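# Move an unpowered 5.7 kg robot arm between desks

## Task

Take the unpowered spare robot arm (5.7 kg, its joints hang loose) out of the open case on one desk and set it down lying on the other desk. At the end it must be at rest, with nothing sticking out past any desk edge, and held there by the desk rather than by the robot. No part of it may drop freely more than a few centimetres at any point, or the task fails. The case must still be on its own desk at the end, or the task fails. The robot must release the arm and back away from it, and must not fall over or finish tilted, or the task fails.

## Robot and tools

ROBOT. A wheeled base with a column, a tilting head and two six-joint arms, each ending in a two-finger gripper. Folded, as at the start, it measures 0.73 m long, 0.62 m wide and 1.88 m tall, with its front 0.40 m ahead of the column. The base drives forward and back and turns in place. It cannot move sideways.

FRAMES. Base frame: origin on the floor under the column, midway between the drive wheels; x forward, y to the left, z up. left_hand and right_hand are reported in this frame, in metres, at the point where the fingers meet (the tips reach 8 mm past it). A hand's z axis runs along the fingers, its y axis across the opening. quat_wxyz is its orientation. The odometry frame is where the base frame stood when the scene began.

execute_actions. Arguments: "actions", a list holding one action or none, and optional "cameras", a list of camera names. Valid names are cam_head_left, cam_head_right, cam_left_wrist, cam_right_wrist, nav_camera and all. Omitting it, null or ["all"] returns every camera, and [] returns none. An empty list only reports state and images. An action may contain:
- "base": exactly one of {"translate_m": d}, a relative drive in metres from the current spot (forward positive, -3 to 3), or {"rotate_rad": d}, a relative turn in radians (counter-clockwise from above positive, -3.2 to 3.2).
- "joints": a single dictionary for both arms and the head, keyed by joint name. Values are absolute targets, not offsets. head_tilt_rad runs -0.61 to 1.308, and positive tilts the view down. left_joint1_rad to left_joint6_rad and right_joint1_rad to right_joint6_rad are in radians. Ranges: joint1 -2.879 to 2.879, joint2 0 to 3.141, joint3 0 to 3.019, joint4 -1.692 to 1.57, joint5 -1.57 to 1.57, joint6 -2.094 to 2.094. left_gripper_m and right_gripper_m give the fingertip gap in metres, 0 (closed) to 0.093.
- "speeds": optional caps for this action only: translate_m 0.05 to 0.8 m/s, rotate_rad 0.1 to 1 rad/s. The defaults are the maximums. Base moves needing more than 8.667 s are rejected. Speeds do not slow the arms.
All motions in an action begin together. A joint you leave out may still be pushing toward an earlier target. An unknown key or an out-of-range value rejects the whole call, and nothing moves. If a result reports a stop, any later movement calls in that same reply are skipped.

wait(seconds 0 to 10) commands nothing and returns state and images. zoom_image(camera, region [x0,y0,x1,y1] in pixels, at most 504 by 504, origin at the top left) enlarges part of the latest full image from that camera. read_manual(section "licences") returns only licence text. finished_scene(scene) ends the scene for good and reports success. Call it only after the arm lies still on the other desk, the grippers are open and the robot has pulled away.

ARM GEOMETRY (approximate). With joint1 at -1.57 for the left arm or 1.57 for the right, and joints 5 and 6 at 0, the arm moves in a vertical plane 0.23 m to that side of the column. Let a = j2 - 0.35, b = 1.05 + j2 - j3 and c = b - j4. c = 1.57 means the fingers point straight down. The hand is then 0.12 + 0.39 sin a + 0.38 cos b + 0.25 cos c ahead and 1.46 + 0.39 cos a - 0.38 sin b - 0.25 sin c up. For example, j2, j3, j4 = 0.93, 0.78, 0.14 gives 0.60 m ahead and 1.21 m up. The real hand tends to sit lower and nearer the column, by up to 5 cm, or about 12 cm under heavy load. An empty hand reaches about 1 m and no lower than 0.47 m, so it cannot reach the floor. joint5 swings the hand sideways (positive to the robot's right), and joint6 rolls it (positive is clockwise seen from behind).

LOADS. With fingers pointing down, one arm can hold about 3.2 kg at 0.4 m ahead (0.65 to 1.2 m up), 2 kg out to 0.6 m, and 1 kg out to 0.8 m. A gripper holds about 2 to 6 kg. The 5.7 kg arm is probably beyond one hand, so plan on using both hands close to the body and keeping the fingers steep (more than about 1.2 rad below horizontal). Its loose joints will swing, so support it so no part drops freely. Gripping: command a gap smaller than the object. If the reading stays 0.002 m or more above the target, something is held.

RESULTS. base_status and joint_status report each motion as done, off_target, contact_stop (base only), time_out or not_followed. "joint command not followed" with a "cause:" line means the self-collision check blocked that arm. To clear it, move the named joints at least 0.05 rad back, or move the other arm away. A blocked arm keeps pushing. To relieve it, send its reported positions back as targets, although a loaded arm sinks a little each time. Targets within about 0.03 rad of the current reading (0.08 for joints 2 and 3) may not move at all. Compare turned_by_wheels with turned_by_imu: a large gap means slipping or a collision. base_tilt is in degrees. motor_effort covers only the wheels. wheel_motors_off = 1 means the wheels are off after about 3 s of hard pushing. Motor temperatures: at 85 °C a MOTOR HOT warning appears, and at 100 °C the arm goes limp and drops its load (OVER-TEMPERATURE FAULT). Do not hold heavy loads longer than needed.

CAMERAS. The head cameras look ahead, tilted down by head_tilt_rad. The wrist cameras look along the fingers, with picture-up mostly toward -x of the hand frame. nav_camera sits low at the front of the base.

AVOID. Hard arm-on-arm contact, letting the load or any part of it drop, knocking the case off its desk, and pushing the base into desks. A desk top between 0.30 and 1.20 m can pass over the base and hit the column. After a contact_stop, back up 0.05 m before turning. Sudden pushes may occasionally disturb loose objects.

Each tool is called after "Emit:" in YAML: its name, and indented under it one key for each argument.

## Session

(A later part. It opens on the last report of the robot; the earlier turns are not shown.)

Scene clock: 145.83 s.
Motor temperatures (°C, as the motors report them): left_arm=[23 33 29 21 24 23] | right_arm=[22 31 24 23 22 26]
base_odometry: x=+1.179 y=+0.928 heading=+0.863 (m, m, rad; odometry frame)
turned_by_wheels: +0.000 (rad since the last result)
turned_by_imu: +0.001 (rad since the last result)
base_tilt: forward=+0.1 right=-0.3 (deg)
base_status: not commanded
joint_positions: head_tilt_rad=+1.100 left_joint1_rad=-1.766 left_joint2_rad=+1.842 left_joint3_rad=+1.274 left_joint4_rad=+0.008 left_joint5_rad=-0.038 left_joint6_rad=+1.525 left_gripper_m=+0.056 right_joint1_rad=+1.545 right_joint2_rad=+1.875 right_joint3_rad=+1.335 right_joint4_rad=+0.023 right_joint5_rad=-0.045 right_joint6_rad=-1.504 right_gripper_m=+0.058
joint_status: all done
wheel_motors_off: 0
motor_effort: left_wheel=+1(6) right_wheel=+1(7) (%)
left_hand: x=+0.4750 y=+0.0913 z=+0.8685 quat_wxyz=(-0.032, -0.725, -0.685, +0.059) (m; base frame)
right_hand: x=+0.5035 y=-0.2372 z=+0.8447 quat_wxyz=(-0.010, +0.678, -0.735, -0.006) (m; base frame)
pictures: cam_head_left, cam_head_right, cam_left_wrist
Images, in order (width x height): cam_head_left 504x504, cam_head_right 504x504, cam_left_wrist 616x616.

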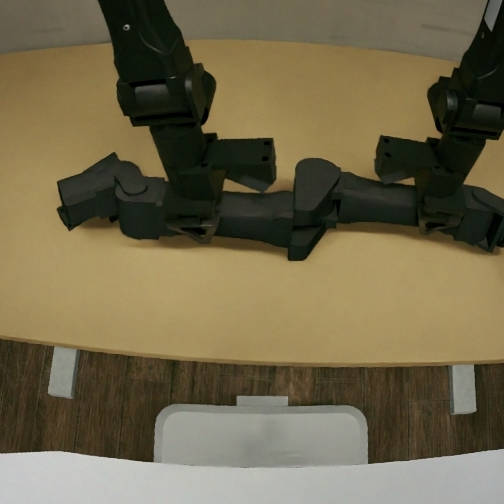

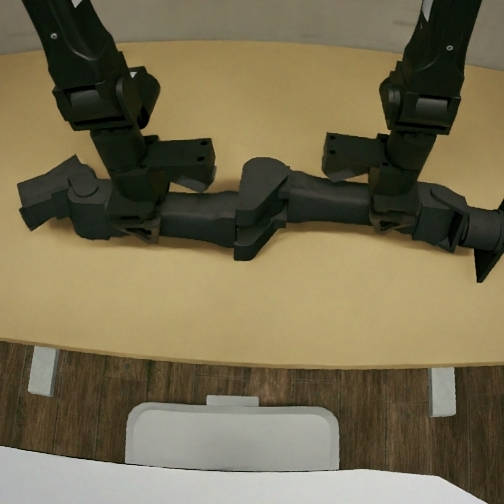

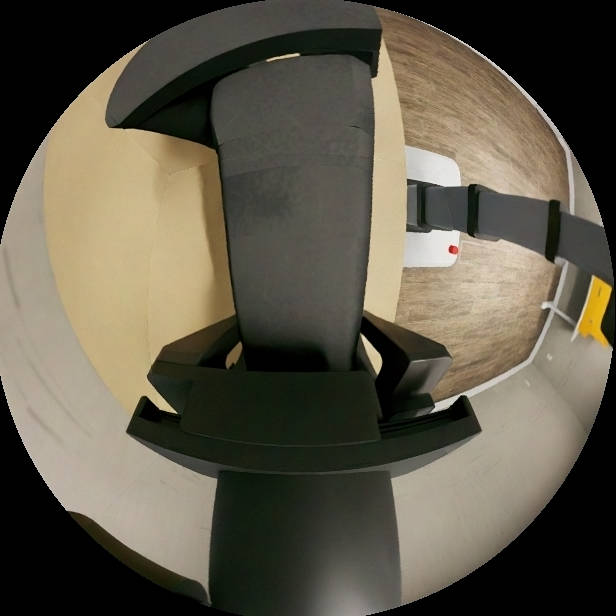

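Emit:
execute_actions:
  actions:
    - {"joints":{"left_joint2_rad":1.88,"left_joint3_rad":1.4,"left_joint4_rad":-0.02,"right_joint2_rad":1.88,"right_joint3_rad":1.43,"right_joint4_rad":-0.02}}
  cameras: ["cam_head_left"]

Scene clock: 153.40 s.
Motor temperatures (°C, as the motors report them): left_arm=[23 32 28 21 24 23] | right_arm=[22 31 23 23 22 26]
base_odometry: x=+1.179 y=+0.928 heading=+0.863 (m, m, rad; odometry frame)
turned_by_wheels: +0.000 (rad since the last result)
turned_by_imu: +0.001 (rad since the last result)
base_tilt: forward=+0.1 right=-0.3 (deg)
base_status: not commanded
joint_positions: head_tilt_rad=+1.100 left_joint1_rad=-1.758 left_joint2_rad=+1.976 left_joint3_rad=+1.399 left_joint4_rad=-0.022 left_joint5_rad=-0.037 left_joint6_rad=+1.518 left_gripper_m=+0.055 right_joint1_rad=+1.544 right_joint2_rad=+1.989 right_joint3_rad=+1.443 right_joint4_rad=-0.006 right_joint5_rad=-0.043 right_joint6_rad=-1.514 right_gripper_m=+0.058
joint_status: all done
wheel_motors_off: 0
motor_effort: left_wheel=+1(2) right_wheel=-2(3) (%)
left_hand: x=+0.4632 y=+0.0899 z=+0.8177 quat_wxyz=(-0.015, -0.722, -0.688, +0.069) (m; base frame)
right_hand: x=+0.4923 y=-0.2392 z=+0.8013 quat_wxyz=(+0.003, +0.681, -0.732, -0.016) (m; base frame)
pictures: cam_head_left
Images, in order (width x height): cam_head_left 504x504.

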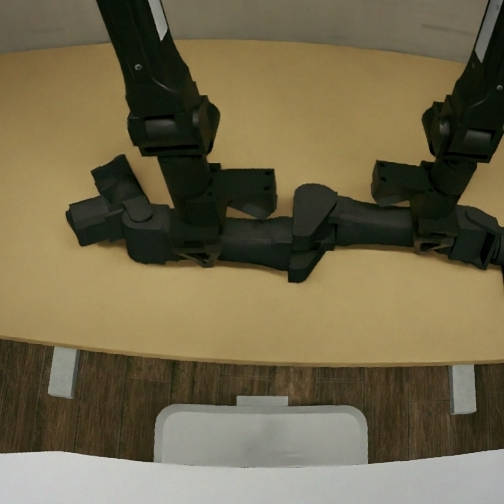

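Emit:
execute_actions:
  actions:
    - {"joints":{"left_joint2_rad":1.94,"left_joint3_rad":1.5,"left_joint4_rad":-0.05,"right_joint2_rad":1.92,"right_joint3_rad":1.51,"right_joint4_rad":-0.05}}
  cameras: ["cam_head_right","cam_head_left"]

Scene clock: 155.37 s.
Motor temperatures (°C, as the motors report them): left_arm=[23 32 27 21 24 23] | right_arm=[22 31 23 23 22 26]
base_odometry: x=+1.179 y=+0.928 heading=+0.863 (m, m, rad; odometry frame)
turned_by_wheels: +0.000 (rad since the last result)
turned_by_imu: +0.000 (rad since the last result)
base_tilt: forward=+0.0 right=-0.2 (deg)
base_status: not commanded
joint_positions: head_tilt_rad=+1.100 left_joint1_rad=-1.759 left_joint2_rad=+2.016 left_joint3_rad=+1.488 left_joint4_rad=-0.061 left_joint5_rad=-0.035 left_joint6_rad=+1.506 left_gripper_m=+0.055 right_joint1_rad=+1.541 right_joint2_rad=+2.003 right_joint3_rad=+1.510 right_joint4_rad=-0.043 right_joint5_rad=-0.034 right_joint6_rad=-1.532 right_gripper_m=+0.058
joint_status: all done
wheel_motors_off: 0
motor_effort: left_wheel=+2(3) right_wheel=+0(2) (%)
left_hand: x=+0.4825 y=+0.0847 z=+0.8020 quat_wxyz=(-0.019, -0.718, -0.693, +0.067) (m; base frame)
right_hand: x=+0.5158 y=-0.2432 z=+0.7957 quat_wxyz=(+0.001, +0.688, -0.726, -0.007) (m; base frame)
pictures: cam_head_left, cam_head_right
Images, in order (width x height): cam_head_left 504x504, cam_head_right 504x504.

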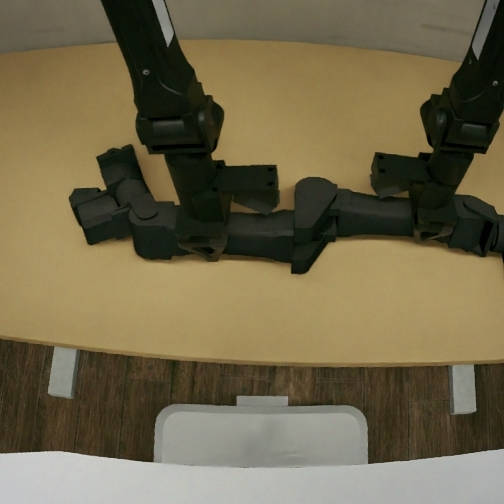

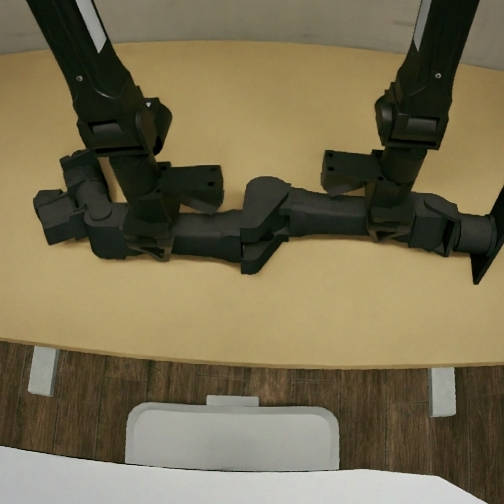

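Emit:
execute_actions:
  actions:
    - {"joints":{"left_joint2_rad":2.02,"left_joint3_rad":1.53,"right_joint2_rad":2.0,"right_joint3_rad":1.54,"head_tilt_rad":0.85}}
  cameras: ["cam_head_right","cam_right_wrist"]

Scene clock: 159.70 s.
Motor temperatures (°C, as the motors report them): left_arm=[24 32 27 21 24 22] | right_arm=[22 31 23 23 22 26]
base_odometry: x=+1.179 y=+0.928 heading=+0.863 (m, m, rad; odometry frame)
turned_by_wheels: +0.000 (rad since the last result)
turned_by_imu: +0.001 (rad since the last result)
base_tilt: forward=+0.0 right=-0.3 (deg)
base_status: not commanded
joint_positions: head_tilt_rad=+0.866 left_joint1_rad=-1.754 left_joint2_rad=+2.097 left_joint3_rad=+1.547 left_joint4_rad=-0.060 left_joint5_rad=-0.032 left_joint6_rad=+1.474 left_gripper_m=+0.055 right_joint1_rad=+1.543 right_joint2_rad=+2.032 right_joint3_rad=+1.533 right_joint4_rad=-0.043 right_joint5_rad=-0.033 right_joint6_rad=-1.577 right_gripper_m=+0.058
joint_status: all done
wheel_motors_off: 0
motor_effort: left_wheel=+2(2) right_wheel=-1(1) (%)
left_hand: x=+0.4650 y=+0.0846 z=+0.7713 quat_wxyz=(-0.010, -0.706, -0.704, +0.073) (m; base frame)
right_hand: x=+0.5103 y=-0.2419 z=+0.7844 quat_wxyz=(+0.003, +0.704, -0.710, -0.010) (m; base frame)
pictures: cam_head_right, cam_right_wrist
Images, in order (width x height): cam_head_right 504x504, cam_right_wrist 616x616.

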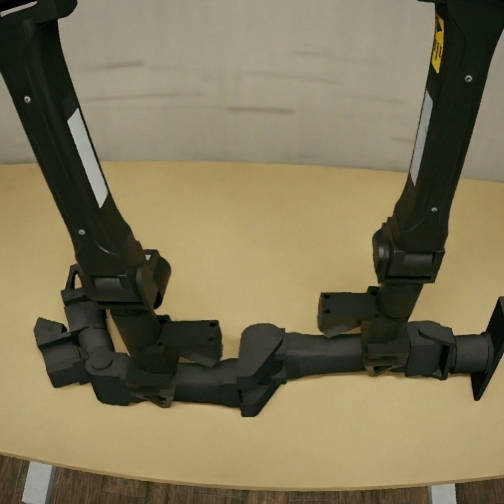

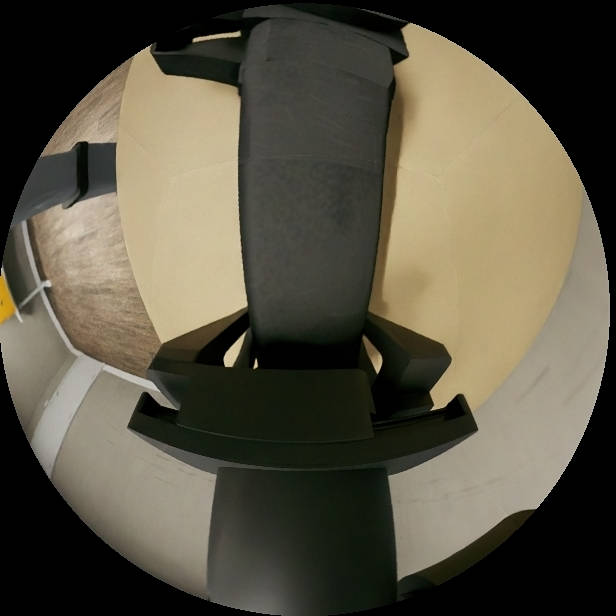

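Emit:
execute_actions:
  actions:
    - {"joints":{"left_gripper_m":0.093,"right_gripper_m":0.093,"right_joint2_rad":2.05}}
  cameras: ["cam_head_right"]

Emit:
execute_actions:
  actions:
    - {"joints":{"left_joint2_rad":1.5,"left_joint3_rad":1.28,"left_joint4_rad":-0.2,"right_joint2_rad":1.5,"right_joint3_rad":1.28,"right_joint4_rad":-0.2}}
  cameras: ["cam_head_right"]

Emit:
execute_actions:
  actions:
    - {"base":{"translate_m":-0.7},"joints":{"head_tilt_rad":0.65,"left_joint1_rad":-1.57,"left_joint2_rad":1.3,"left_joint3_rad":1.2,"right_joint2_rad":1.3,"right_joint3_rad":1.2}}
  cameras: ["cam_head_right","cam_head_left"]

Scene clock: 164.53 s.
Motor temperatures (°C, as the motors report them): left_arm=[24 32 27 21 24 22] | right_arm=[22 31 23 23 22 26]
base_odometry: x=+1.179 y=+0.928 heading=+0.863 (m, m, rad; odometry frame)
turned_by_wheels: +0.000 (rad since the last result)
turned_by_imu: +0.001 (rad since the last result)
base_tilt: forward=+0.1 right=-0.3 (deg)
base_status: not commanded
joint_positions: head_tilt_rad=+0.865 left_joint1_rad=-1.799 left_joint2_rad=+2.046 left_joint3_rad=+1.525 left_joint4_rad=-0.062 left_joint5_rad=-0.042 left_joint6_rad=+1.490 left_gripper_m=+0.093 right_joint1_rad=+1.555 right_joint2_rad=+2.035 right_joint3_rad=+1.537 right_joint4_rad=-0.043 right_joint5_rad=-0.046 right_joint6_rad=-1.508 right_gripper_m=+0.093
joint_status: all done
wheel_motors_off: 0
motor_effort: left_wheel=+2(2) right_wheel=-1(2) (%)
left_hand: x=+0.4825 y=+0.0520 z=+0.7961 quat_wxyz=(-0.031, -0.719, -0.690, +0.075) (m; base frame)
right_hand: x=+0.5110 y=-0.2301 z=+0.7832 quat_wxyz=(-0.005, +0.681, -0.732, -0.018) (m; base frame)
pictures: cam_head_right
Images, in order (width x height): cam_head_right 504x504.

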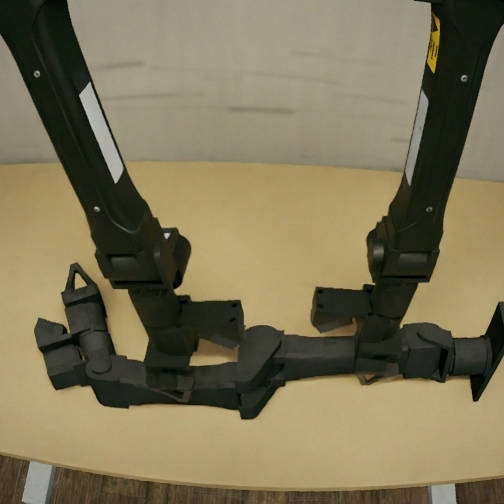

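Scene clock: 166.17 s.
Motor temperatures (°C, as the motors report them): left_arm=[24 32 27 21 24 22] | right_arm=[22 31 23 23 22 26]
base_odometry: x=+1.179 y=+0.928 heading=+0.863 (m, m, rad; odometry frame)
turned_by_wheels: +0.000 (rad since the last result)
turned_by_imu: +0.000 (rad since the last result)
base_tilt: forward=+0.1 right=-0.3 (deg)
base_status: not commanded
joint_positions: head_tilt_rad=+0.865 left_joint1_rad=-1.799 left_joint2_rad=+1.478 left_joint3_rad=+1.277 left_joint4_rad=-0.198 left_joint5_rad=-0.042 left_joint6_rad=+1.490 left_gripper_m=+0.093 right_joint1_rad=+1.555 right_joint2_rad=+1.500 right_joint3_rad=+1.274 right_joint4_rad=-0.197 right_joint5_rad=-0.047 right_joint6_rad=-1.506 right_gripper_m=+0.093
joint_status: all done
wheel_motors_off: 0
motor_effort: left_wheel=+2(2) right_wheel=-2(4) (%)
left_hand: x=+0.6160 y=+0.0830 z=+1.0271 quat_wxyz=(-0.102, -0.710, -0.697, +0.017) (m; base frame)
right_hand: x=+0.6119 y=-0.2278 z=+1.0021 quat_wxyz=(-0.048, +0.681, -0.730, +0.022) (m; base frame)
pictures: cam_head_right
Images, in order (width x height): cam_head_right 504x504.

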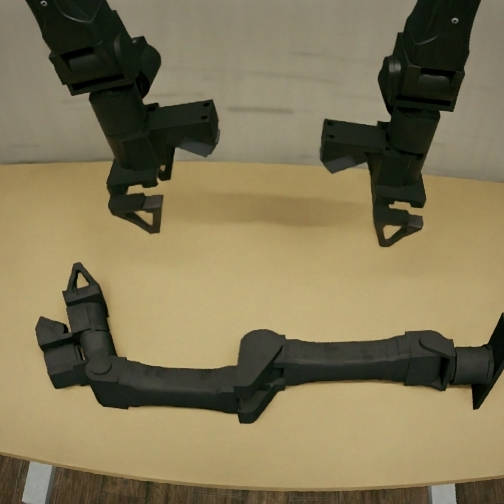

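Scene clock: 169.10 s.
Motor temperatures (°C, as the motors report them): left_arm=[24 32 27 21 24 22] | right_arm=[22 30 23 23 22 26]
base_odometry: x=+0.724 y=+0.396 heading=+0.864 (m, m, rad; odometry frame)
turned_by_wheels: +0.001 (rad since the last result)
turned_by_imu: +0.001 (rad since the last result)
base_tilt: forward=+0.1 right=-0.3 (deg)
base_status: done
joint_positions: head_tilt_rad=+0.667 left_joint1_rad=-1.571 left_joint2_rad=+1.292 left_joint3_rad=+1.190 left_joint4_rad=-0.198 left_joint5_rad=-0.042 left_joint6_rad=+1.490 left_gripper_m=+0.093 right_joint1_rad=+1.555 right_joint2_rad=+1.292 right_joint3_rad=+1.190 right_joint4_rad=-0.197 right_joint5_rad=-0.047 right_joint6_rad=-1.506 right_gripper_m=+0.093
joint_status: all done
wheel_motors_off: 0
motor_effort: left_wheel=+1(50) right_wheel=+0(41) (%)
left_hand: x=+0.6469 y=+0.2318 z=+1.0931 quat_wxyz=(-0.068, -0.672, -0.732, -0.091) (m; base frame)
right_hand: x=+0.6471 y=-0.2266 z=+1.0933 quat_wxyz=(-0.093, +0.679, -0.725, +0.065) (m; base frame)
pictures: cam_head_left, cam_head_right
Images, in order (width x height): cam_head_left 504x504, cam_head_right 504x504.

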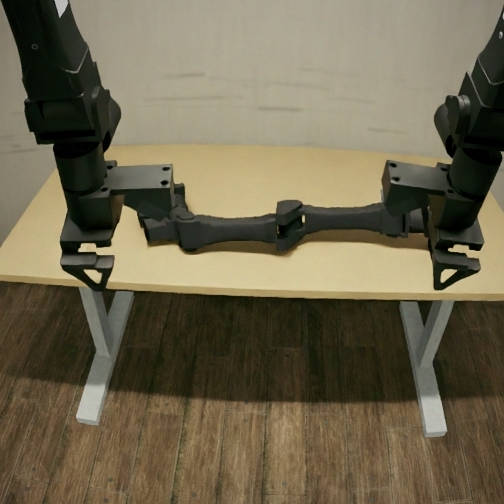

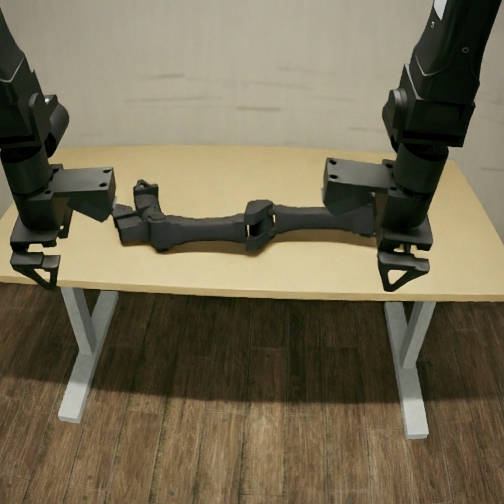

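The base plate is hidden behind my arm, so I'll fold the arms to see it.

Emit:
execute_actions:
  actions:
    - {"joints":{"left_joint2_rad":0.5,"left_joint3_rad":0.4,"left_joint4_rad":-0.5,"right_joint2_rad":0.5,"right_joint3_rad":0.4,"right_joint4_rad":-0.5}}
  cameras: ["cam_head_right"]

Scene clock: 172.00 s.
Motor temperatures (°C, as the motors report them): left_arm=[23 31 27 21 24 22] | right_arm=[22 30 23 23 22 26]
base_odometry: x=+0.724 y=+0.396 heading=+0.864 (m, m, rad; odometry frame)
turned_by_wheels: +0.000 (rad since the last result)
turned_by_imu: +0.001 (rad since the last result)
base_tilt: forward=+0.1 right=-0.3 (deg)
base_status: not commanded
joint_positions: head_tilt_rad=+0.667 left_joint1_rad=-1.571 left_joint2_rad=+0.513 left_joint3_rad=+0.385 left_joint4_rad=-0.490 left_joint5_rad=-0.042 left_joint6_rad=+1.490 left_gripper_m=+0.093 right_joint1_rad=+1.555 right_joint2_rad=+0.503 right_joint3_rad=+0.386 right_joint4_rad=-0.493 right_joint5_rad=-0.047 right_joint6_rad=-1.506 right_gripper_m=+0.093
joint_status: all done
wheel_motors_off: 0
motor_effort: left_wheel=+1(2) right_wheel=-1(4) (%)
left_hand: x=+0.3121 y=+0.2318 z=+1.2387 quat_wxyz=(+0.049, -0.678, -0.733, +0.016) (m; base frame)
right_hand: x=+0.3138 y=-0.2221 z=+1.2406 quat_wxyz=(+0.020, +0.679, -0.732, -0.042) (m; base frame)
pictures: cam_head_right
Images, in order (width x height): cam_head_right 504x504.

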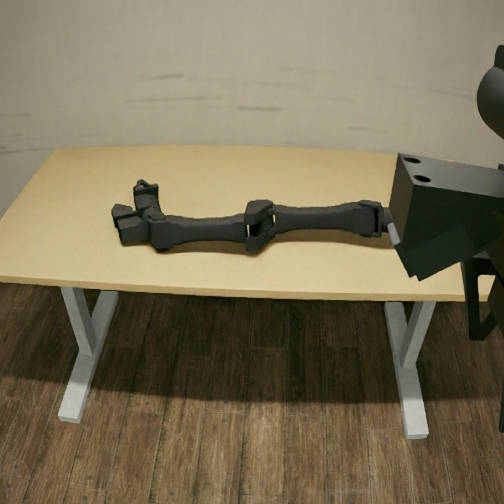

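Emit:
finished_scene:
  scene: 2

The scene is finished: the task was done.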